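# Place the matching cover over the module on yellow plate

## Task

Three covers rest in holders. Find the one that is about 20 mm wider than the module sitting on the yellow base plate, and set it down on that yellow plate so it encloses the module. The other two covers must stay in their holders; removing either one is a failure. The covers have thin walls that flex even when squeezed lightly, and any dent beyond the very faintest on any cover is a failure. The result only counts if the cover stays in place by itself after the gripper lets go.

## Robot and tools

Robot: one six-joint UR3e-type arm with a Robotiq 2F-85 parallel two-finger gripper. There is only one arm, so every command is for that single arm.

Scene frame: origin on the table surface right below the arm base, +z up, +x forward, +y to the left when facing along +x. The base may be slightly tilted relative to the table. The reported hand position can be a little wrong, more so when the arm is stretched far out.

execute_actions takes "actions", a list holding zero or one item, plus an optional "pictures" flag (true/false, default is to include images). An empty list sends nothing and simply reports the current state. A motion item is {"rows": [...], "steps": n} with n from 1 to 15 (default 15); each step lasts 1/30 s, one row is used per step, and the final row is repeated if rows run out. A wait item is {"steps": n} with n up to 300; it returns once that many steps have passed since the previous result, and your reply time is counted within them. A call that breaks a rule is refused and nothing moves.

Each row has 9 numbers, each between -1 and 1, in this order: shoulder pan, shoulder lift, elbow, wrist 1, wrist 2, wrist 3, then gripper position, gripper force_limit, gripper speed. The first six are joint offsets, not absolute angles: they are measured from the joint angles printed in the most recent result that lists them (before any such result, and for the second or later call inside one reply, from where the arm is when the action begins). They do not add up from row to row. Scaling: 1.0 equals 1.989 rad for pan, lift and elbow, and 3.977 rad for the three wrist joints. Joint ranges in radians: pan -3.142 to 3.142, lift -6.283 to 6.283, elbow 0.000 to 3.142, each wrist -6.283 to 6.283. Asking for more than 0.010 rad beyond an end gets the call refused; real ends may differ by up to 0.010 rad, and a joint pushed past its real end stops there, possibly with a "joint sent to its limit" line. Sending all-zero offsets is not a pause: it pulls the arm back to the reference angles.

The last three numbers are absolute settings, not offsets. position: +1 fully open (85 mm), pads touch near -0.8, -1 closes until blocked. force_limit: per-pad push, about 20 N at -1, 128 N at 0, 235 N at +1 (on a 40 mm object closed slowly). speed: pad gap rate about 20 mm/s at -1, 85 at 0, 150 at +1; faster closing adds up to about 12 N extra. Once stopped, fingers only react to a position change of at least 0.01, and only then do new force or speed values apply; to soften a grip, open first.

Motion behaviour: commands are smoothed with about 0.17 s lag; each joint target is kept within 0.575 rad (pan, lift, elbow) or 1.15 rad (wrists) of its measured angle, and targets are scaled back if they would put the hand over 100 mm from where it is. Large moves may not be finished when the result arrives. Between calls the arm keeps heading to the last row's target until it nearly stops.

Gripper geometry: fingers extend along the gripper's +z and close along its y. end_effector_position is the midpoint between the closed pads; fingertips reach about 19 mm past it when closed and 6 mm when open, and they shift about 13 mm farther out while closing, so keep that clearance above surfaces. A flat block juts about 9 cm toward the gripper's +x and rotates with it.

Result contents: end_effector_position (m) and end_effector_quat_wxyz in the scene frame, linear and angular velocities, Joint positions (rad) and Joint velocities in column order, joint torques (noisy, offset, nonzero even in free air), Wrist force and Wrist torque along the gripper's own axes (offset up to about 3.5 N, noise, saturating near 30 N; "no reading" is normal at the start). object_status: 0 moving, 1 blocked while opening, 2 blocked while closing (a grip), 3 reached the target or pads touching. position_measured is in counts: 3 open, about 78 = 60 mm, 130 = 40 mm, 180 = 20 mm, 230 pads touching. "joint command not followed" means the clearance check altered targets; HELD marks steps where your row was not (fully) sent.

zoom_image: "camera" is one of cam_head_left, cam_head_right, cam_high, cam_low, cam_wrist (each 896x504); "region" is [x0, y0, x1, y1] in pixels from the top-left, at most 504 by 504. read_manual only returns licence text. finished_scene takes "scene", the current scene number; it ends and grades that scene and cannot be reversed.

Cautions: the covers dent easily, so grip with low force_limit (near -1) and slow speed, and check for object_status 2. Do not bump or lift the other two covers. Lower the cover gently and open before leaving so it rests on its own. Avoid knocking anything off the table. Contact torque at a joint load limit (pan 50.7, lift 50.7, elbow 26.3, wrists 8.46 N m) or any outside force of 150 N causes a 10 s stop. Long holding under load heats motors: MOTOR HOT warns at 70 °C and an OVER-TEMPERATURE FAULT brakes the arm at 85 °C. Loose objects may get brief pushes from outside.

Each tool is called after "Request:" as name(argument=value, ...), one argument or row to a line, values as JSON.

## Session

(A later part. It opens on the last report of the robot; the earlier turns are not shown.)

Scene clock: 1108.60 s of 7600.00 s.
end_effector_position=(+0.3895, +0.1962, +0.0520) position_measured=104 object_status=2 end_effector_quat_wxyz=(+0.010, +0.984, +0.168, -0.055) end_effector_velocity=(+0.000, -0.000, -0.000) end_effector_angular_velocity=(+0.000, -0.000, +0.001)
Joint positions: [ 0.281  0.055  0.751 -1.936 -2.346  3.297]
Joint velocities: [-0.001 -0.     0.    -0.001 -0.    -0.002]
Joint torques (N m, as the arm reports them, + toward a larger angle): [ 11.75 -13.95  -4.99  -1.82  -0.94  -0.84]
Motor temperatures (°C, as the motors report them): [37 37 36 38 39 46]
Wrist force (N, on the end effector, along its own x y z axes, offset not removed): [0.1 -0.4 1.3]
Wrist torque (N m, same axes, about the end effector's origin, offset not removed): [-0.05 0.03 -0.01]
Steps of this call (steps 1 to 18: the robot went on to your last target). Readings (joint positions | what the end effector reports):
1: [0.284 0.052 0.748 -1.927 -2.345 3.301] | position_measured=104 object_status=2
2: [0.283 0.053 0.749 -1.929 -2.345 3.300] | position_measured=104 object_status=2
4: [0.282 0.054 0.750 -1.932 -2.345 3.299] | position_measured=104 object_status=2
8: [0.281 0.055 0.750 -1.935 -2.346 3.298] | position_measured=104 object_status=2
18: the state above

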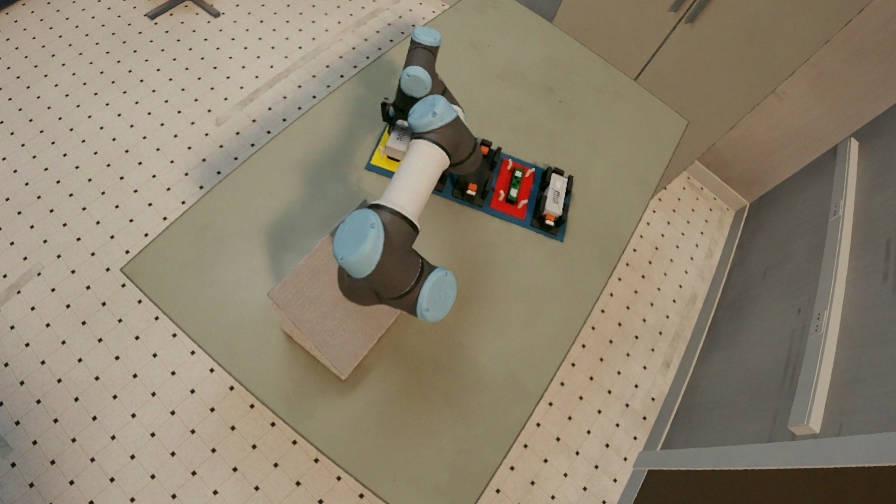

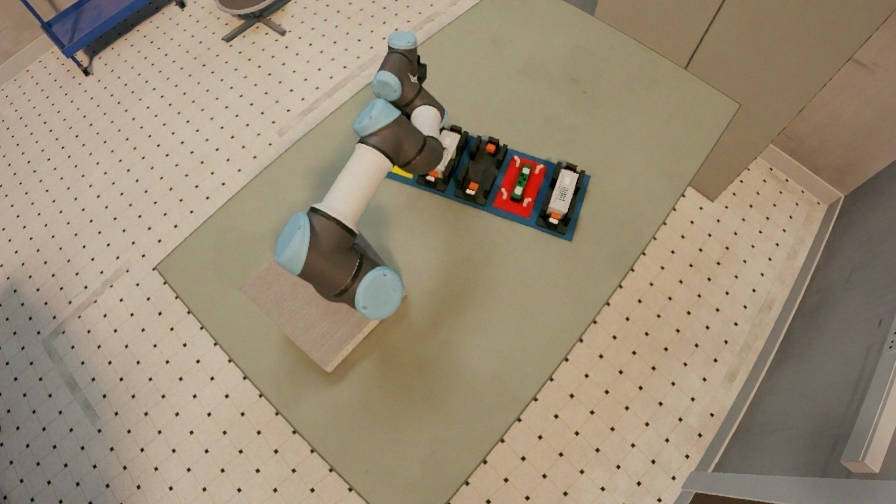

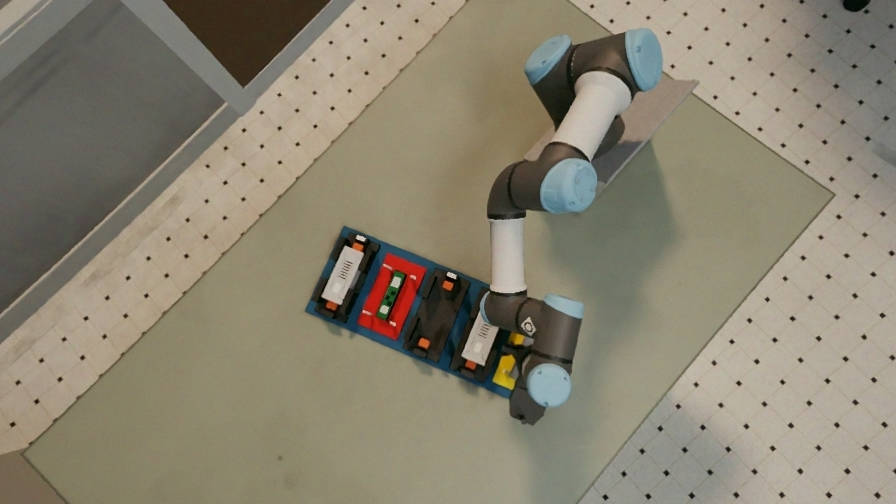

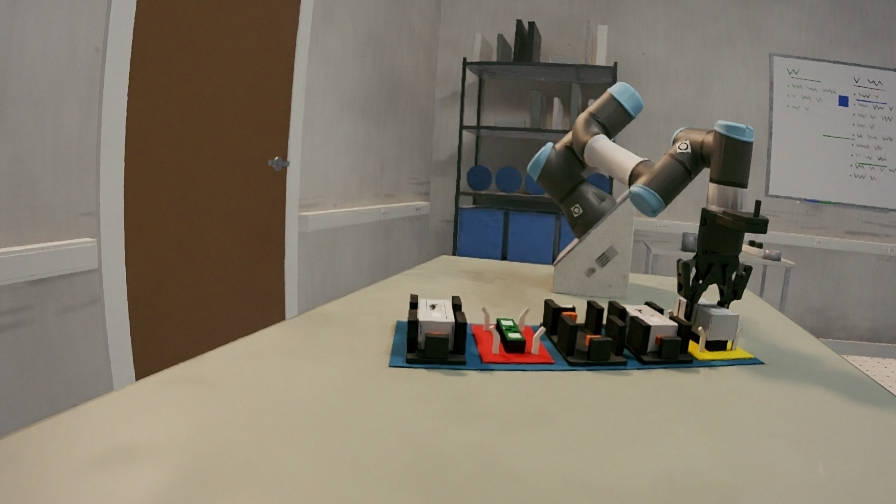

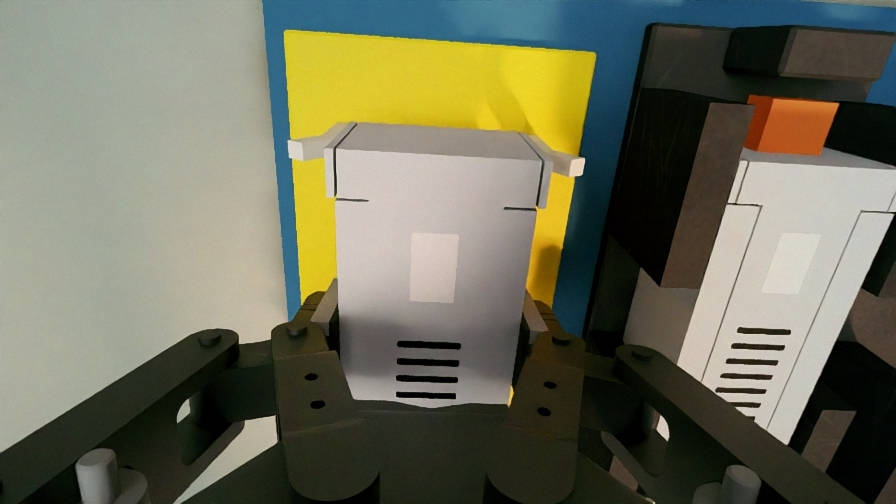

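Request:
execute_actions(
  actions=[
    {"rows": [[-0.00051,0.00055,0.00035,-0.00067,-0.00011,-0.00033,-1,-0.9,-1],[-0.00102,0.00109,0.00069,-0.00135,-0.00021,-0.00065,-1,-0.9,-1],[-0.00153,0.00164,0.00104,-0.00202,-0.00032,-0.00098,-1,-0.9,-1],[-0.00204,0.00218,0.00139,-0.0027,-0.00043,-0.0013,-1,-0.9,-1],[-0.00255,0.00273,0.00174,-0.00337,-0.00054,-0.00163,-1,-0.9,-1],[-0.00306,0.00327,0.00208,-0.00405,-0.00064,-0.00195,-1,-0.9,-1],[-0.00357,0.00382,0.00243,-0.00472,-0.00075,-0.00228,-1,-0.9,-1],[-0.00408,0.00436,0.00278,-0.0054,-0.00086,-0.0026,-1,-0.9,-1],[-0.00459,0.00491,0.00313,-0.00607,-0.00097,-0.00293,-1,-0.9,-1],[-0.0051,0.00545,0.00347,-0.00675,-0.00107,-0.00325,-1,-0.9,-1],[-0.00561,0.006,0.00382,-0.00742,-0.00118,-0.00358,-1,-0.9,-1],[-0.00612,0.00654,0.00417,-0.0081,-0.00129,-0.0039,-1,-0.9,-1],[-0.00663,0.00709,0.00452,-0.00877,-0.00139,-0.00423,-1,-0.9,-1],[-0.00714,0.00763,0.00486,-0.00945,-0.0015,-0.00455,-1,-0.9,-1],[-0.00766,0.00818,0.00521,-0.01012,-0.00161,-0.00488,-1,-0.9,-1]]},
  ],
  pictures=false,
)

Request:
execute_actions(
  actions=[
    {"steps": 15},
  ],
)

Scene clock: 1138.77 s of 7600.00 s.
end_effector_position=(+0.3895, +0.1962, +0.0449) position_measured=104 object_status=2 end_effector_quat_wxyz=(+0.010, +0.984, +0.168, -0.055) end_effector_velocity=(+0.000, -0.000, -0.019) end_effector_angular_velocity=(+0.000, +0.001, +0.000)
Joint positions: [ 0.27   0.067  0.758 -1.964 -2.351  3.284]
Joint velocities: [-0.03   0.031  0.02  -0.078 -0.012 -0.039]
Joint torques (N m, as the arm reports them, + toward a larger angle): [ 11.23 -14.06  -4.69  -1.93  -0.96  -0.8 ]
Motor temperatures (°C, as the motors report them): [37 37 37 38 39 46]
Wrist force (N, on the end effector, along its own x y z axes, offset not removed): [-0.4 -1.1 1.0]
Wrist torque (N m, same axes, about the end effector's origin, offset not removed): [-0.20 0.13 0.03]
Steps of this call (steps 1 to 15: the robot went on to your last target; steps 16 to 90: nothing new was sent; then 26.67 s passed at rest; steps 91 to 105: all 15 steps of this action). Readings (joint positions | what the end effector reports):
91: [0.281 0.055 0.751 -1.936 -2.346 3.297] | position_measured=104 object_status=2
92: [0.281 0.055 0.751 -1.936 -2.346 3.297] | position_measured=104 object_status=2
94: [0.280 0.056 0.752 -1.939 -2.346 3.296] | position_measured=104 object_status=2
98: [0.277 0.059 0.754 -1.947 -2.348 3.292] | position_measured=104 object_status=2
105: the state above

Scene clock: 1139.27 s of 7600.00 s.
end_effector_position=(+0.3895, +0.1962, +0.0420) position_measured=104 object_status=2 end_effector_quat_wxyz=(+0.010, +0.984, +0.168, -0.055) end_effector_velocity=(-0.000, -0.000, -0.001) end_effector_angular_velocity=(-0.000, +0.001, +0.000)
Joint positions: [ 0.266  0.071  0.761 -1.976 -2.352  3.278]
Joint velocities: [-0.001  0.001  0.001 -0.001 -0.    -0.001]
Joint torques (N m, as the arm reports them, + toward a larger angle): [ 11.61 -14.23  -4.62  -1.81  -0.98  -0.89]
Motor temperatures (°C, as the motors report them): [37 37 37 38 39 46]
Wrist force (N, on the end effector, along its own x y z axes, offset not removed): [0.1 -0.6 0.0]
Wrist torque (N m, same axes, about the end effector's origin, offset not removed): [-0.07 0.08 0.04]
Steps of this call (steps 1 to 15: the robot went on to your last target). Readings (joint positions | what the end effector reports):
1: [0.269 0.068 0.759 -1.967 -2.351 3.283] | position_measured=104 object_status=2
2: [0.268 0.069 0.759 -1.969 -2.351 3.281] | position_measured=104 object_status=2
4: [0.267 0.070 0.760 -1.972 -2.352 3.280] | position_measured=104 object_status=2
8: [0.266 0.071 0.761 -1.975 -2.352 3.279] | position_measured=104 object_status=2
15: the state above

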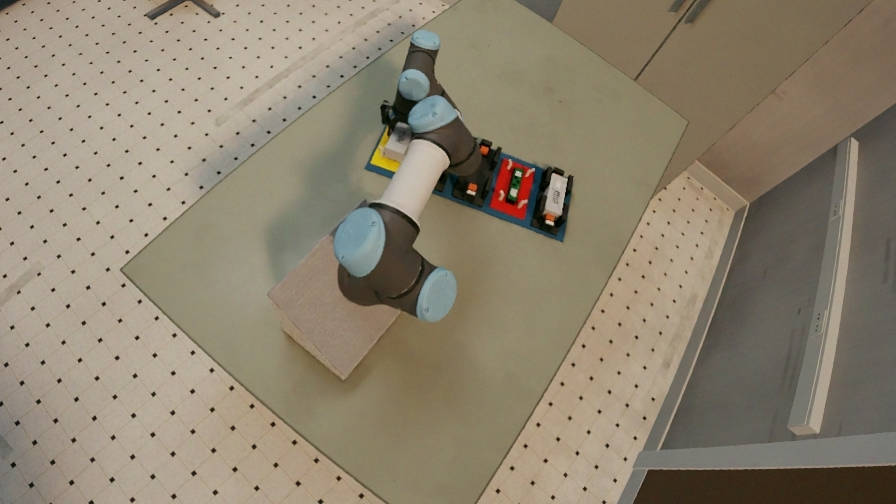

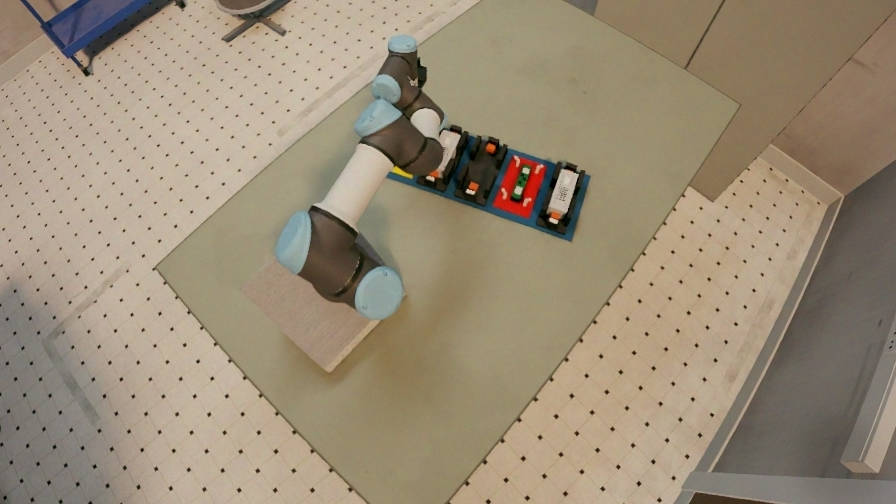

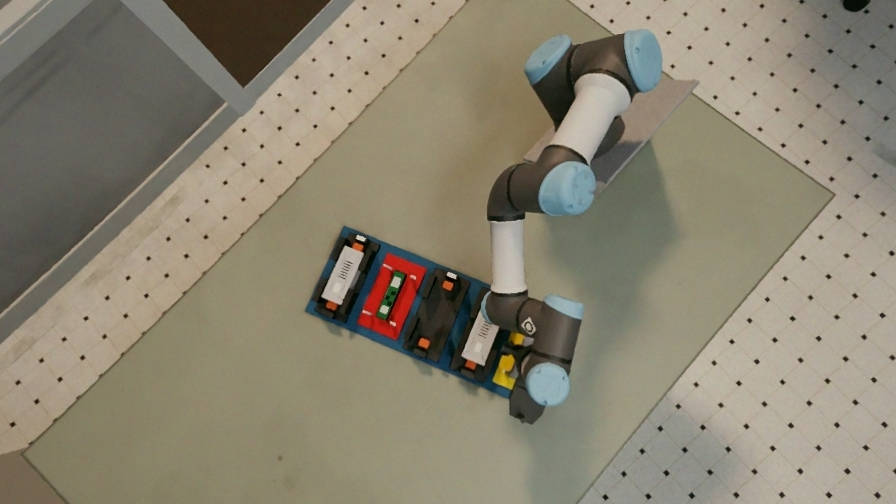

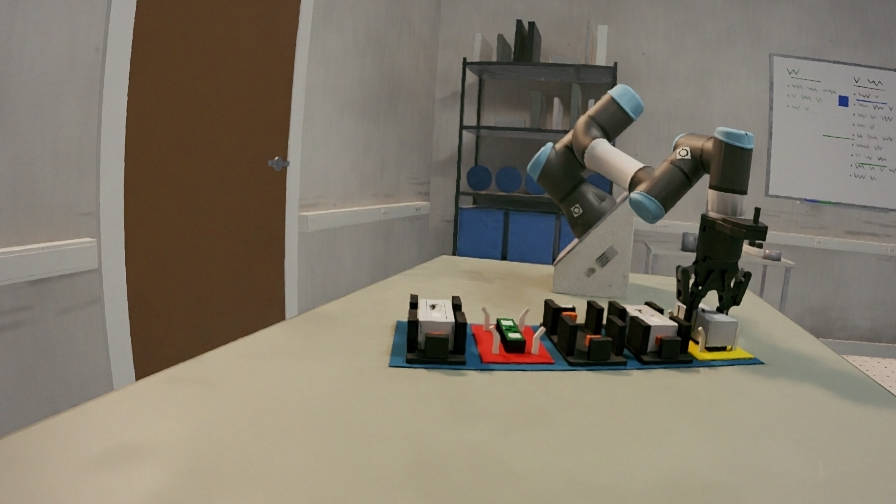

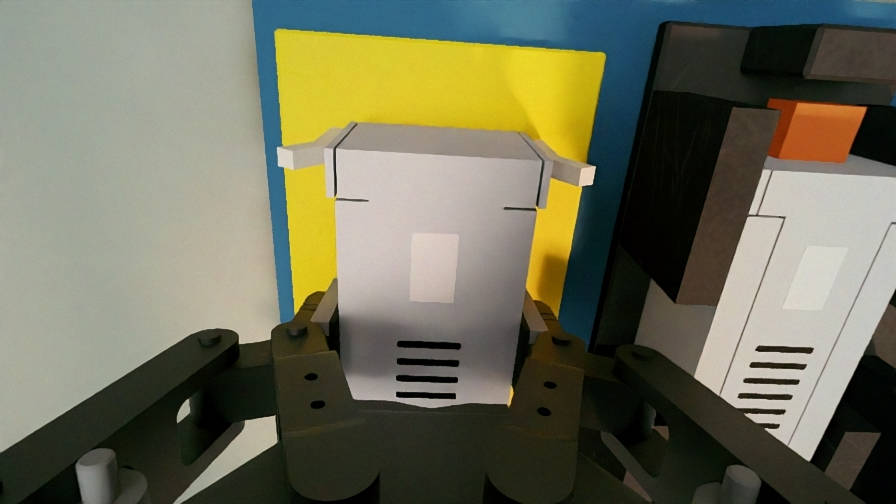

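Passing cleanly over the module. Continue 6 mm.

Request:
execute_actions(
  actions=[
    {"rows": [[-0.00031,0.00036,0.00015,-0.00039,-0.00006,-0.0002,-1,-0.9,-1],[-0.00062,0.00071,0.00029,-0.00079,-0.00013,-0.0004,-1,-0.9,-1],[-0.00093,0.00107,0.00044,-0.00118,-0.00019,-0.0006,-1,-0.9,-1],[-0.00124,0.00143,0.00059,-0.00157,-0.00025,-0.0008,-1,-0.9,-1],[-0.00155,0.00178,0.00073,-0.00197,-0.00032,-0.001,-1,-0.9,-1],[-0.00186,0.00214,0.00088,-0.00236,-0.00038,-0.0012,-1,-0.9,-1],[-0.00217,0.0025,0.00103,-0.00275,-0.00044,-0.0014,-1,-0.9,-1],[-0.00248,0.00285,0.00117,-0.00315,-0.00051,-0.0016,-1,-0.9,-1],[-0.00279,0.00321,0.00132,-0.00354,-0.00057,-0.0018,-1,-0.9,-1],[-0.0031,0.00357,0.00147,-0.00393,-0.00063,-0.002,-1,-0.9,-1],[-0.00341,0.00392,0.00161,-0.00433,-0.0007,-0.0022,-1,-0.9,-1],[-0.00372,0.00428,0.00176,-0.00472,-0.00076,-0.0024,-1,-0.9,-1],[-0.00403,0.00464,0.00191,-0.00511,-0.00082,-0.0026,-1,-0.9,-1],[-0.00434,0.00499,0.00205,-0.00551,-0.00089,-0.0028,-1,-0.9,-1],[-0.00465,0.00535,0.0022,-0.0059,-0.00095,-0.003,-1,-0.9,-1]]},
  ],
  pictures=false,
)

Request:
execute_actions(
  actions=[
    {"steps": 15},
  ],
  pictures=false,
)

Request:
execute_actions(
  actions=[
    {"rows": [[-0.00016,0.00019,0.00006,-0.0002,-0.00003,-0.0001,-1,-0.9,-1],[-0.00031,0.00037,0.00012,-0.00039,-0.00006,-0.0002,-1,-0.9,-1],[-0.00047,0.00056,0.00019,-0.00058,-0.0001,-0.0003,-1,-0.9,-1],[-0.00062,0.00074,0.00025,-0.00078,-0.00013,-0.0004,-1,-0.9,-1],[-0.00078,0.00093,0.00031,-0.00097,-0.00016,-0.0005,-1,-0.9,-1],[-0.00093,0.00111,0.00037,-0.00116,-0.00019,-0.0006,-1,-0.9,-1],[-0.00109,0.0013,0.00043,-0.00136,-0.00022,-0.0007,-1,-0.9,-1],[-0.00124,0.00148,0.0005,-0.00155,-0.00025,-0.0008,-1,-0.9,-1],[-0.0014,0.00167,0.00056,-0.00175,-0.00029,-0.0009,-1,-0.9,-1],[-0.00155,0.00185,0.00062,-0.00194,-0.00032,-0.001,-1,-0.9,-1]]},
  ],
  pictures=false,
)

Request:
execute_actions(
  actions=[
    {"steps": 10},
  ],
)

Scene clock: 1163.43 s of 7600.00 s.
end_effector_position=(+0.3895, +0.1962, +0.0378) position_measured=104 object_status=2 end_effector_quat_wxyz=(+0.010, +0.984, +0.168, -0.055) end_effector_velocity=(-0.000, +0.000, -0.012) end_effector_angular_velocity=(-0.000, +0.001, +0.001)
Joint positions: [ 0.259  0.079  0.764 -1.992 -2.355  3.27 ]
Joint velocities: [-0.018  0.022  0.009 -0.046 -0.007 -0.024]
Joint torques (N m, as the arm reports them, + toward a larger angle): [ 11.35 -13.9   -4.29  -1.88  -1.01  -0.78]
Motor temperatures (°C, as the motors report them): [37 37 37 38 39 46]
Wrist force (N, on the end effector, along its own x y z axes, offset not removed): [-0.8 -0.8 2.0]
Wrist torque (N m, same axes, about the end effector's origin, offset not removed): [-0.08 0.17 0.00]
Steps of this call (steps 1 to 15: the robot went on to your last target; steps 16 to 90: nothing new was sent; then 20.67 s passed at rest; steps 91 to 105: all 15 steps of this action). Readings (joint positions | what the end effector reports):
91: [0.266 0.071 0.761 -1.976 -2.352 3.278] | position_measured=104 object_status=2
92: [0.265 0.071 0.761 -1.976 -2.352 3.278] | position_measured=104 object_status=2
94: [0.265 0.072 0.761 -1.978 -2.353 3.277] | position_measured=104 object_status=2
98: [0.263 0.074 0.762 -1.982 -2.353 3.275] | position_measured=104 object_status=2
105: the state above

Scene clock: 1163.93 s of 7600.00 s.
end_effector_position=(+0.3895, +0.1962, +0.0360) position_measured=104 object_status=2 end_effector_quat_wxyz=(+0.010, +0.984, +0.168, -0.055) end_effector_velocity=(+0.000, +0.000, -0.000) end_effector_angular_velocity=(+0.000, -0.001, -0.001)
Joint positions: [ 0.256  0.082  0.766 -1.999 -2.356  3.266]
Joint velocities: [-0.     0.     0.    -0.001 -0.    -0.   ]
Joint torques (N m, as the arm reports them, + toward a larger angle): [ 11.51 -13.97  -4.75  -1.8   -0.97  -0.83]
Motor temperatures (°C, as the motors report them): [37 37 37 38 39 46]
Wrist force (N, on the end effector, along its own x y z axes, offset not removed): [0.4 -1.1 0.5]
Wrist torque (N m, same axes, about the end effector's origin, offset not removed): [-0.13 0.01 0.02]
Steps of this call (steps 1 to 15: the robot went on to your last target). Readings (joint positions | what the end effector reports):
1: [0.258 0.079 0.765 -1.994 -2.355 3.269] | position_measured=104 object_status=2
2: [0.258 0.080 0.765 -1.995 -2.356 3.268] | position_measured=104 object_status=2
4: [0.257 0.081 0.765 -1.997 -2.356 3.267] | position_measured=104 object_status=2
8: [0.257 0.082 0.765 -1.999 -2.356 3.267] | position_measured=104 object_status=2
15: the state above
The arm was judged still, so your last target was given up. Only a new action makes it travel on or press farther. Fingers that are still opening or closing keep moving.

Scene clock: 1164.43 s of 7600.00 s.
end_effector_position=(+0.3895, +0.1962, +0.0342) position_measured=104 object_status=2 end_effector_quat_wxyz=(+0.010, +0.984, +0.168, -0.055) end_effector_velocity=(-0.000, -0.000, -0.002) end_effector_angular_velocity=(+0.000, +0.001, +0.001)
Joint positions: [ 0.254  0.085  0.767 -2.006 -2.357  3.263]
Joint velocities: [-0.003  0.003  0.001 -0.006 -0.001 -0.005]
Joint torques (N m, as the arm reports them, + toward a larger angle): [ 11.21 -14.01  -4.49  -1.84  -0.92  -0.76]
Motor temperatures (°C, as the motors report them): [37 37 37 38 39 46]
Wrist force (N, on the end effector, along its own x y z axes, offset not removed): [0.2 0.2 1.2]
Wrist torque (N m, same axes, about the end effector's origin, offset not removed): [0.12 0.04 0.06]
Steps of this call (steps 1 to 15: all 15 steps of this action). Readings (joint positions | what the end effector reports):
1: [0.256 0.082 0.766 -1.999 -2.356 3.266] | position_measured=104 object_status=2
2: [0.256 0.082 0.766 -1.999 -2.356 3.266] | position_measured=104 object_status=2
4: [0.256 0.082 0.766 -2.000 -2.356 3.266] | position_measured=104 object_status=2
8: [0.255 0.083 0.766 -2.002 -2.357 3.265] | position_measured=104 object_status=2
15: the state above

Scene clock: 1164.77 s of 7600.00 s.
end_effector_position=(+0.3895, +0.1962, +0.0340) position_measured=104 object_status=2 end_effector_quat_wxyz=(+0.010, +0.984, +0.168, -0.055) end_effector_velocity=(-0.000, -0.000, -0.000) end_effector_angular_velocity=(-0.000, +0.000, +0.001)
Joint positions: [ 0.253  0.086  0.767 -2.007 -2.357  3.262]
Joint velocities: [-0.     0.001 -0.     0.    -0.    -0.001]
Joint torques (N m, as the arm reports them, + toward a larger angle): [ 11.66 -14.04  -4.6   -1.82  -1.    -0.82]
Motor temperatures (°C, as the motors report them): [37 37 37 38 39 46]
Wrist force (N, on the end effector, along its own x y z axes, offset not removed): [-0.8 -1.9 1.4]
Wrist torque (N m, same axes, about the end effector's origin, offset not removed): [-0.20 0.19 0.01]
Steps of this call (steps 1 to 10: the robot went on to your last target). Readings (joint positions | what the end effector reports):
1: [0.254 0.085 0.767 -2.006 -2.357 3.263] | position_measured=104 object_status=2
2: [0.254 0.085 0.767 -2.007 -2.357 3.263] | position_measured=104 object_status=2
4: [0.253 0.085 0.767 -2.007 -2.357 3.262] | position_measured=104 object_status=2
8: [0.253 0.086 0.767 -2.007 -2.357 3.262] | position_measured=104 object_status=2
10: the state above

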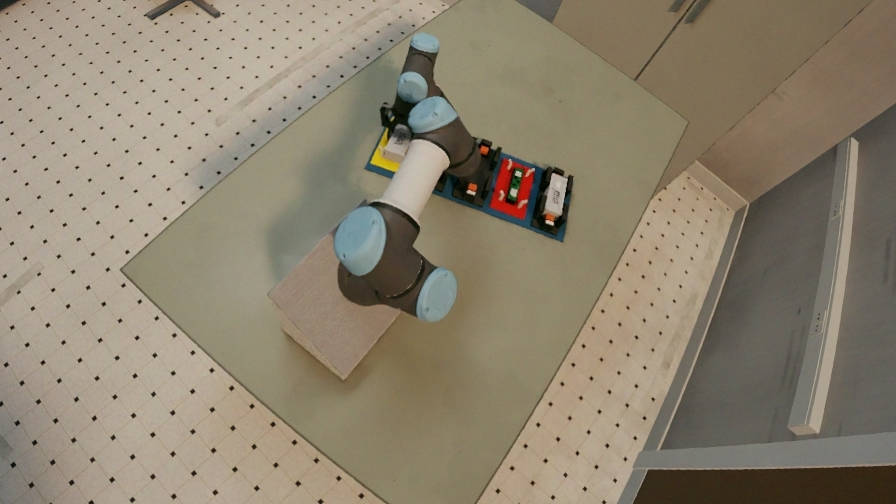

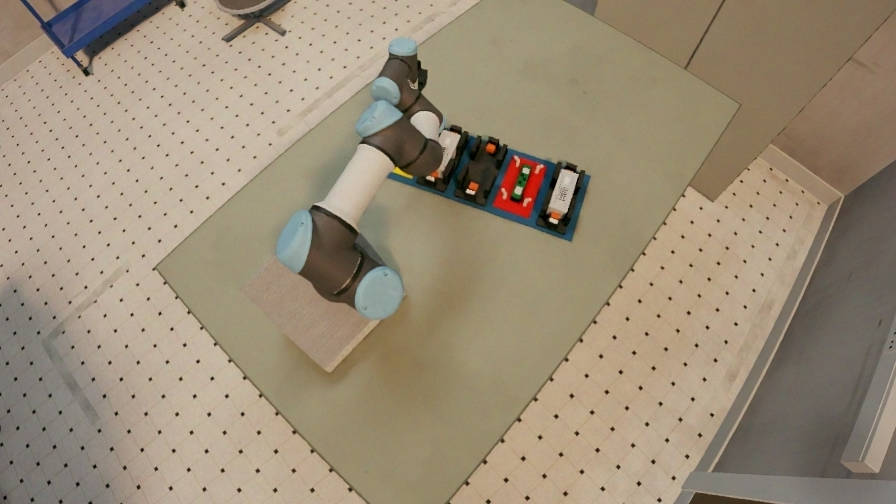

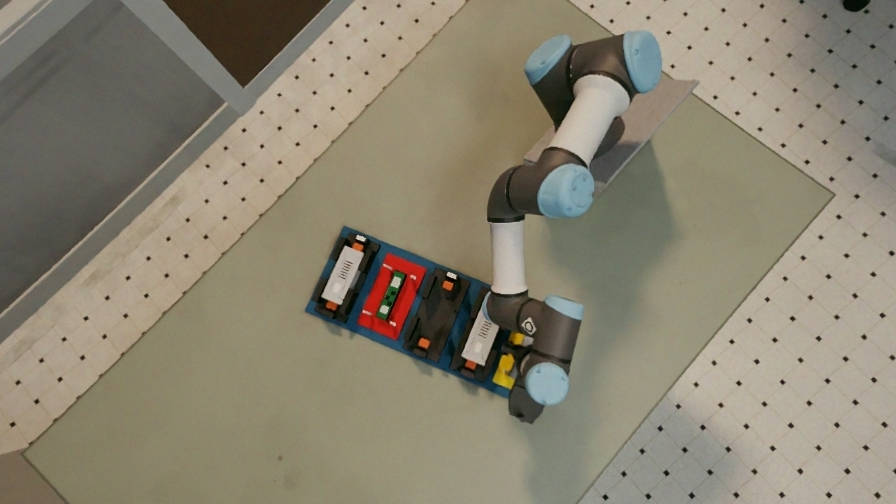

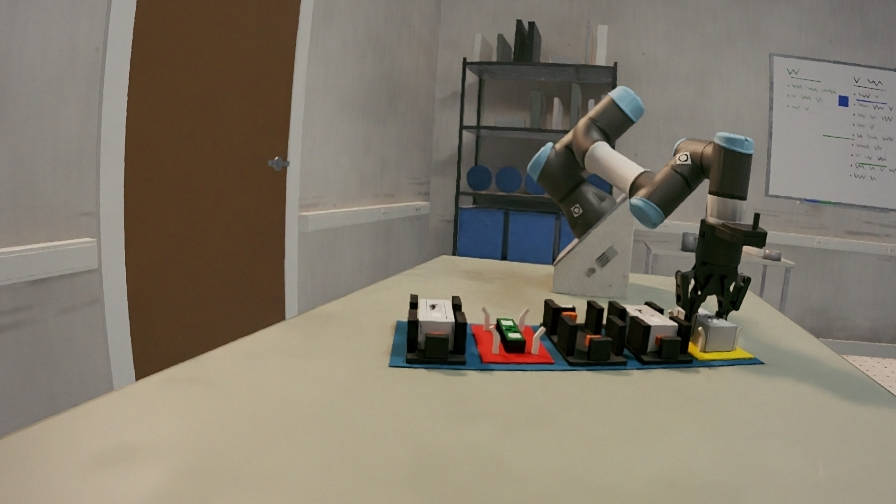

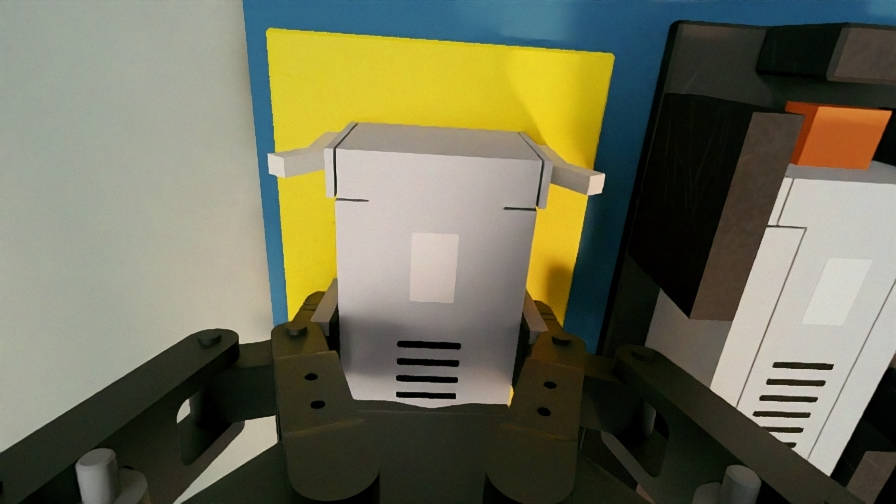

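No contact yet. Two more 1.5 mm steps.

Request:
execute_actions(
  actions=[
    {"rows": [[-0.00015,0.00017,0.00006,-0.00018,-0.00003,-0.00009,-1,-0.9,-1],[-0.00029,0.00035,0.00011,-0.00036,-0.00006,-0.00019,-1,-0.9,-1],[-0.00044,0.00052,0.00017,-0.00054,-0.00009,-0.00028,-1,-0.9,-1],[-0.00058,0.0007,0.00022,-0.00073,-0.00012,-0.00038,-1,-0.9,-1],[-0.00073,0.00087,0.00028,-0.00091,-0.00015,-0.00047,-1,-0.9,-1],[-0.00087,0.00105,0.00033,-0.00109,-0.00018,-0.00056,-1,-0.9,-1],[-0.00102,0.00122,0.00039,-0.00127,-0.00021,-0.00066,-1,-0.9,-1],[-0.00116,0.0014,0.00044,-0.00145,-0.00024,-0.00075,-1,-0.9,-1]]},
  ],
  pictures=false,
)

Request:
execute_actions(
  actions=[
    {"steps": 6},
  ],
  pictures=false,
)

Request:
execute_actions(
  actions=[
    {"rows": [[-0.00015,0.00017,0.00006,-0.00018,-0.00003,-0.00009,-1,-0.9,-1],[-0.00029,0.00035,0.00011,-0.00036,-0.00006,-0.00019,-1,-0.9,-1],[-0.00044,0.00052,0.00017,-0.00054,-0.00009,-0.00028,-1,-0.9,-1],[-0.00058,0.0007,0.00022,-0.00073,-0.00012,-0.00038,-1,-0.9,-1],[-0.00073,0.00087,0.00028,-0.00091,-0.00015,-0.00047,-1,-0.9,-1],[-0.00087,0.00105,0.00033,-0.00109,-0.00018,-0.00056,-1,-0.9,-1],[-0.00102,0.00122,0.00039,-0.00127,-0.00021,-0.00066,-1,-0.9,-1],[-0.00116,0.0014,0.00044,-0.00145,-0.00024,-0.00075,-1,-0.9,-1]]},
  ],
  pictures=false,
)

Request:
execute_actions(
  actions=[
    {"steps": 6},
  ],
  pictures=false,
)

Scene clock: 1182.43 s of 7600.00 s.
end_effector_position=(+0.3895, +0.1962, +0.0327) position_measured=104 object_status=2 end_effector_quat_wxyz=(+0.010, +0.984, +0.168, -0.055) end_effector_velocity=(-0.001, -0.000, -0.001) end_effector_angular_velocity=(-0.001, +0.002, +0.001)
Joint positions: [ 0.251  0.088  0.768 -2.012 -2.358  3.26 ]
Joint velocities: [-0.001  0.002  0.001 -0.001 -0.001 -0.001]
Joint torques (N m, as the arm reports them, + toward a larger angle): [ 11.11 -13.49  -4.23  -1.83  -0.96  -0.79]
Motor temperatures (°C, as the motors report them): [37 37 37 38 39 46]
Wrist force (N, on the end effector, along its own x y z axes, offset not removed): [-1.1 -1.4 0.2]
Wrist torque (N m, same axes, about the end effector's origin, offset not removed): [-0.25 0.20 0.00]
Steps of this call (steps 1 to 15: the robot went on to your last target; steps 16 to 90: nothing new was sent; then 14.17 s passed at rest; steps 91 to 105: all 15 steps of this action). Readings (joint positions | what the end effector reports):
91: [0.253 0.086 0.767 -2.007 -2.357 3.262] | position_measured=104 object_status=2
92: [0.253 0.086 0.767 -2.007 -2.357 3.262] | position_measured=104 object_status=2
94: [0.253 0.086 0.767 -2.008 -2.358 3.262] | position_measured=104 object_status=2
98: [0.252 0.087 0.767 -2.010 -2.358 3.261] | position_measured=104 object_status=2
105: the state above

Scene clock: 1182.63 s of 7600.00 s.
end_effector_position=(+0.3895, +0.1962, +0.0326) position_measured=104 object_status=2 end_effector_quat_wxyz=(+0.010, +0.984, +0.168, -0.055) end_effector_velocity=(-0.000, +0.000, -0.000) end_effector_angular_velocity=(+0.000, -0.000, +0.001)
Joint positions: [ 0.251  0.088  0.768 -2.013 -2.358  3.259]
Joint velocities: [ 0.     0.001  0.    -0.001 -0.    -0.001]
Joint torques (N m, as the arm reports them, + toward a larger angle): [ 10.28 -12.08  -4.06  -1.8   -0.95  -0.8 ]
Motor temperatures (°C, as the motors report them): [37 37 37 38 39 46]
Wrist force (N, on the end effector, along its own x y z axes, offset not removed): [-1.6 -1.0 -3.6]
Wrist torque (N m, same axes, about the end effector's origin, offset not removed): [-0.25 0.03 0.01]
Steps of this call (steps 1 to 6: the robot went on to your last target). Readings (joint positions | what the end effector reports):
1: [0.251 0.088 0.768 -2.012 -2.358 3.259] | position_measured=104 object_status=2
2: [0.251 0.088 0.768 -2.012 -2.358 3.259] | position_measured=104 object_status=2
4: [0.251 0.088 0.768 -2.013 -2.358 3.259] | position_measured=104 object_status=2
6: the state above

Scene clock: 1183.13 s of 7600.00 s.
end_effector_position=(+0.3895, +0.1962, +0.0312) position_measured=104 object_status=2 end_effector_quat_wxyz=(+0.010, +0.984, +0.168, -0.055) end_effector_velocity=(+0.000, -0.000, -0.000) end_effector_angular_velocity=(+0.000, -0.000, +0.002)
Joint positions: [ 0.249  0.091  0.768 -2.018 -2.359  3.257]
Joint velocities: [-0.001  0.001  0.001 -0.003 -0.    -0.004]
Joint torques (N m, as the arm reports them, + toward a larger angle): [  8.09 -10.37  -2.41  -1.5   -1.08  -0.81]
Motor temperatures (°C, as the motors report them): [37 37 37 38 39 46]
Wrist force (N, on the end effector, along its own x y z axes, offset not removed): [-1.4 -1.4 -10.4]
Wrist torque (N m, same axes, about the end effector's origin, offset not removed): [-0.15 0.10 0.03]
Steps of this call (steps 1 to 15: all 15 steps of this action). Readings (joint positions | what the end effector reports):
1: [0.251 0.088 0.768 -2.013 -2.358 3.259] | position_measured=104 object_status=2
2: [0.251 0.088 0.768 -2.013 -2.358 3.259] | position_measured=104 object_status=2
4: [0.251 0.089 0.768 -2.013 -2.358 3.259] | position_measured=104 object_status=2
8: [0.250 0.090 0.768 -2.016 -2.359 3.258] | position_measured=104 object_status=2
15: the state above

Scene clock: 1183.33 s of 7600.00 s.
end_effector_position=(+0.3895, +0.1962, +0.0311) position_measured=104 object_status=2 end_effector_quat_wxyz=(+0.010, +0.984, +0.168, -0.055) end_effector_velocity=(-0.000, -0.000, -0.001) end_effector_angular_velocity=(-0.000, +0.001, -0.001)
Joint positions: [ 0.249  0.091  0.768 -2.018 -2.359  3.256]
Joint velocities: [-0.002  0.     0.    -0.001 -0.    -0.   ]
Joint torques (N m, as the arm reports them, + toward a larger angle): [ 7.73 -9.82 -2.42 -1.5  -1.15 -0.94]
Motor temperatures (°C, as the motors report them): [37 37 37 38 39 46]
Wrist force (N, on the end effector, along its own x y z axes, offset not removed): [-2.4 -1.3 -10.9]
Wrist torque (N m, same axes, about the end effector's origin, offset not removed): [-0.13 0.10 0.04]
Steps of this call (steps 1 to 6: the robot went on to your last target). Readings (joint positions | what the end effector reports):
1: [0.249 0.091 0.768 -2.018 -2.359 3.257] | position_measured=104 object_status=2
2: [0.249 0.091 0.768 -2.018 -2.359 3.256] | position_measured=104 object_status=2
4: [0.249 0.091 0.768 -2.018 -2.359 3.256] | position_measured=104 object_status=2
6: the state above

Request:
execute_actions(
  actions=[
    {"rows": [[0,0,0,0,0,0,0.6,-0.9,0]], "steps": 12},
  ],
  pictures=false,
)

Request:
execute_actions(
  actions=[
    {"rows": [[0.001,-0.0012,-0.0005,0.0013,0.0002,0.0006,0.6,-0.9,0],[0.0025,-0.003,-0.0013,0.0033,0.0005,0.0016,0.6,-0.9,0],[0.0045,-0.0053,-0.0024,0.0059,0.0009,0.0029,0.6,-0.9,0],[0.007,-0.0081,-0.0039,0.0092,0.0015,0.0045,0.6,-0.9,0],[0.0095,-0.0108,-0.0055,0.0125,0.002,0.0061,0.6,-0.9,0],[0.012,-0.0134,-0.0073,0.0158,0.0025,0.0077,0.6,-0.9,0],[0.0145,-0.016,-0.0092,0.0192,0.003,0.0093,0.6,-0.9,0],[0.017,-0.0185,-0.0112,0.0226,0.0036,0.0109,0.6,-0.9,0],[0.0195,-0.021,-0.0133,0.026,0.0041,0.0125,0.6,-0.9,0],[0.022,-0.0234,-0.0155,0.0294,0.0046,0.014,0.6,-0.9,0],[0.0245,-0.0258,-0.0178,0.0328,0.0052,0.0156,0.6,-0.9,0],[0.0265,-0.0277,-0.0197,0.0355,0.0056,0.0168,0.6,-0.9,0],[0.028,-0.0291,-0.0211,0.0376,0.0059,0.0178,0.6,-0.9,0],[0.029,-0.03,-0.022,0.039,0.0061,0.0184,0.6,-0.9,0],[0.02968,-0.03058,-0.0227,0.03986,0.00629,0.0188,0.6,-0.9,0]]},
  ],
  pictures=false,
)

Request:
execute_actions(
  actions=[
    {"steps": 15},
  ],
)

Scene clock: 1199.53 s of 7600.00 s.
end_effector_position=(+0.3895, +0.1962, +0.0310) position_measured=54 object_status=0 end_effector_quat_wxyz=(+0.010, +0.984, +0.168, -0.056) end_effector_velocity=(+0.000, +0.000, +0.001) end_effector_angular_velocity=(+0.000, -0.001, +0.002)
Joint positions: [ 0.249  0.091  0.769 -2.018 -2.359  3.256]
Joint velocities: [ 0.001  0.    -0.001  0.     0.    -0.001]
Joint torques (N m, as the arm reports them, + toward a larger angle): [ 17.1  -16.98  -8.39  -0.41   0.47  -0.26]
Motor temperatures (°C, as the motors report them): [37 37 36 38 39 46]
Wrist force (N, on the end effector, along its own x y z axes, offset not removed): [0.5 -1.7 0.0]
Wrist torque (N m, same axes, about the end effector's origin, offset not removed): [-0.29 -0.09 0.04]
Steps of this call (steps 1 to 15: the robot went on to your last target; steps 16 to 90: nothing new was sent; then 12.80 s passed at rest; steps 91 to 102: all 12 steps of this action). Readings (joint positions | what the end effector reports):
91: [0.249 0.091 0.768 -2.018 -2.359 3.256] | position_measured=104 object_status=0
92: [0.249 0.091 0.769 -2.018 -2.359 3.256] | position_measured=104 object_status=0
94: [0.249 0.091 0.769 -2.018 -2.359 3.256] | position_measured=95 object_status=0
98: [0.249 0.091 0.769 -2.018 -2.359 3.256] | position_measured=66 object_status=0
102: the state above

Scene clock: 1200.03 s of 7600.00 s.
end_effector_position=(+0.3898, +0.1963, +0.0606) position_measured=53 object_status=3 end_effector_quat_wxyz=(+0.010, +0.984, +0.168, -0.055) end_effector_velocity=(-0.002, +0.000, +0.070) end_effector_angular_velocity=(-0.002, -0.000, +0.002)
Joint positions: [ 0.294  0.044  0.736 -1.898 -2.34   3.314]
Joint velocities: [ 0.106 -0.101 -0.092  0.287  0.044  0.132]
Joint torques (N m, as the arm reports them, + toward a larger angle): [ 15.96 -16.67  -9.    -0.36   0.9    1.02]
Motor temperatures (°C, as the motors report them): [37 37 36 38 39 46]
Wrist force (N, on the end effector, along its own x y z axes, offset not removed): [-0.5 -1.1 -0.2]
Wrist torque (N m, same axes, about the end effector's origin, offset not removed): [-0.15 0.07 0.02]
Steps of this call (steps 1 to 15: all 15 steps of this action). Readings (joint positions | what the end effector reports):
1: [0.249 0.091 0.769 -2.018 -2.359 3.256] | position_measured=54 object_status=0
2: [0.249 0.091 0.768 -2.017 -2.359 3.257] | position_measured=54 object_status=0
4: [0.251 0.088 0.767 -2.011 -2.358 3.260] | position_measured=54 object_status=0
8: [0.264 0.074 0.760 -1.979 -2.353 3.276] | position_measured=53 object_status=3
15: the state above

Scene clock: 1200.53 s of 7600.00 s.
end_effector_position=(+0.3894, +0.1962, +0.0698) position_measured=53 object_status=3 end_effector_quat_wxyz=(+0.010, +0.984, +0.168, -0.056) end_effector_velocity=(+0.000, -0.000, +0.001) end_effector_angular_velocity=(+0.001, -0.001, -0.000)
Joint positions: [ 0.308  0.03   0.724 -1.86  -2.334  3.331]
Joint velocities: [ 0.001 -0.002 -0.002  0.004  0.001  0.001]
Joint torques (N m, as the arm reports them, + toward a larger angle): [ 16.91 -16.86  -8.74  -0.35   0.95   0.87]
Motor temperatures (°C, as the motors report them): [37 37 36 38 39 46]
Wrist force (N, on the end effector, along its own x y z axes, offset not removed): [-0.9 -0.3 -1.2]
Wrist torque (N m, same axes, about the end effector's origin, offset not removed): [0.01 0.19 0.07]
Steps of this call (steps 1 to 15: the robot went on to your last target). Readings (joint positions | what the end effector reports):
1: [0.297 0.040 0.733 -1.889 -2.339 3.318] | position_measured=53 object_status=3
2: [0.300 0.038 0.731 -1.882 -2.338 3.321] | position_measured=53 object_status=3
4: [0.303 0.035 0.728 -1.872 -2.336 3.325] | position_measured=53 object_status=3
8: [0.306 0.032 0.725 -1.864 -2.335 3.329] | position_measured=53 object_status=3
15: the state above

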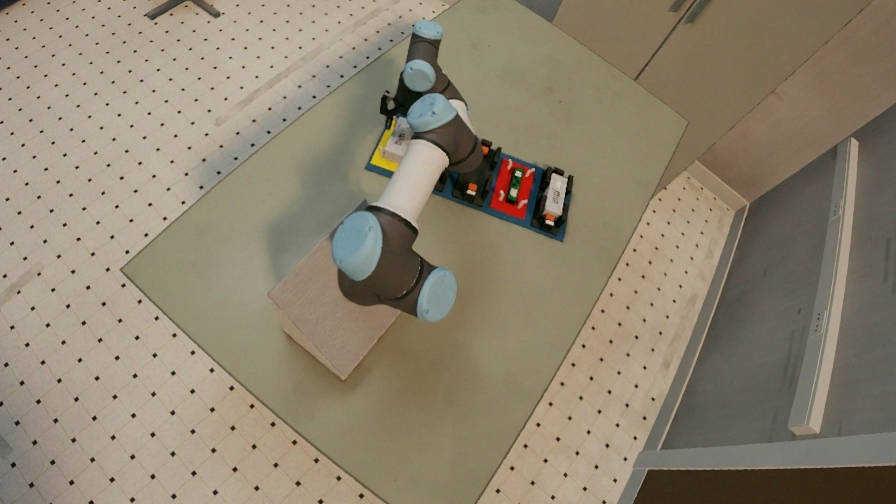

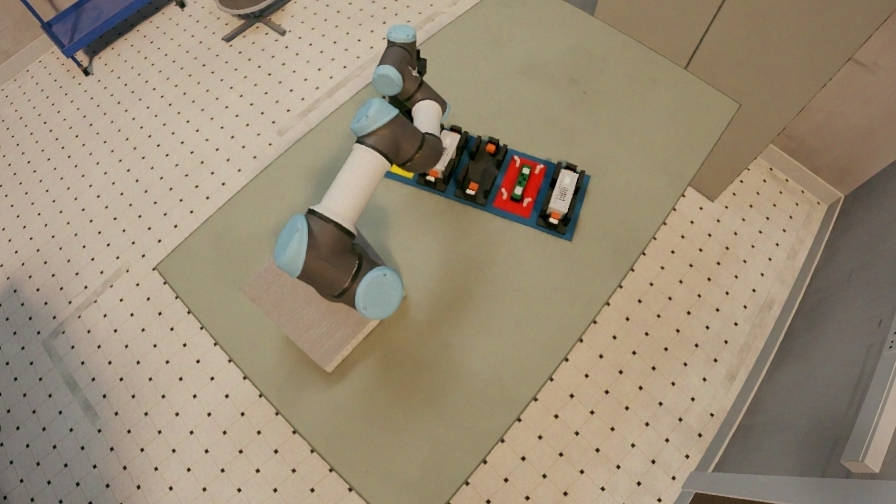

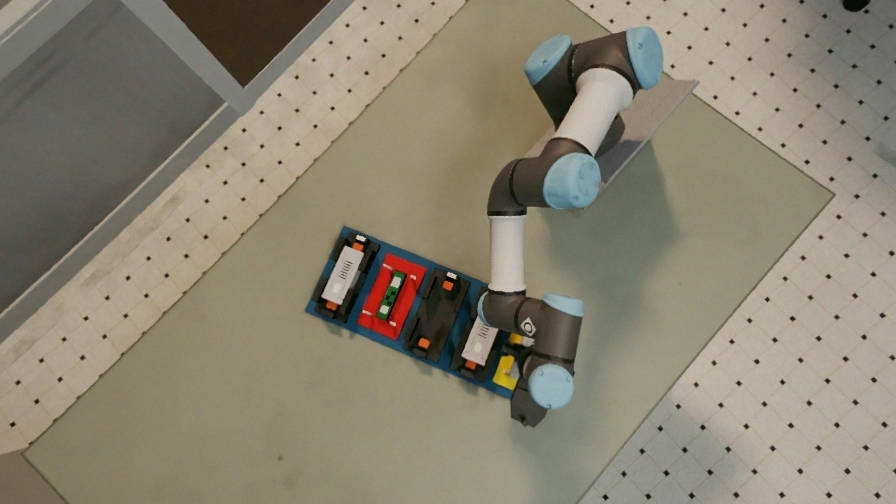

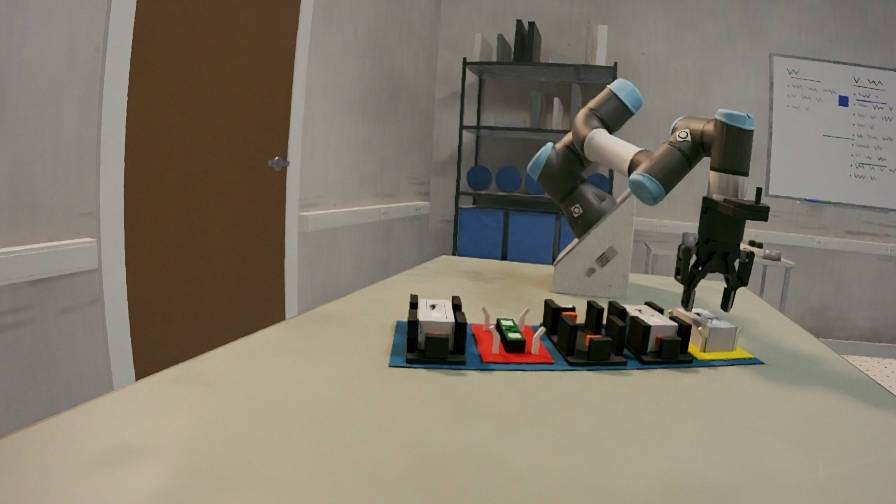

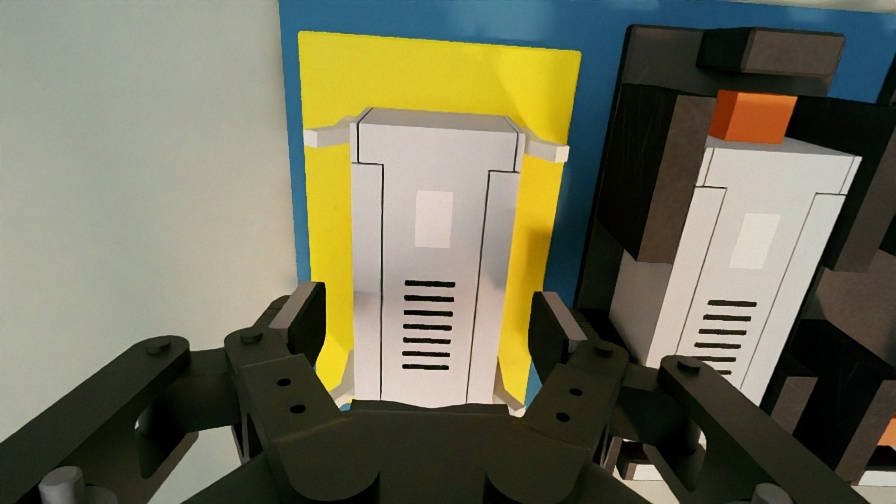

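The cover is seated and the walls sprang back.

Request:
finished_scene(
  scene=1,
)

The scene is finished: the task was done.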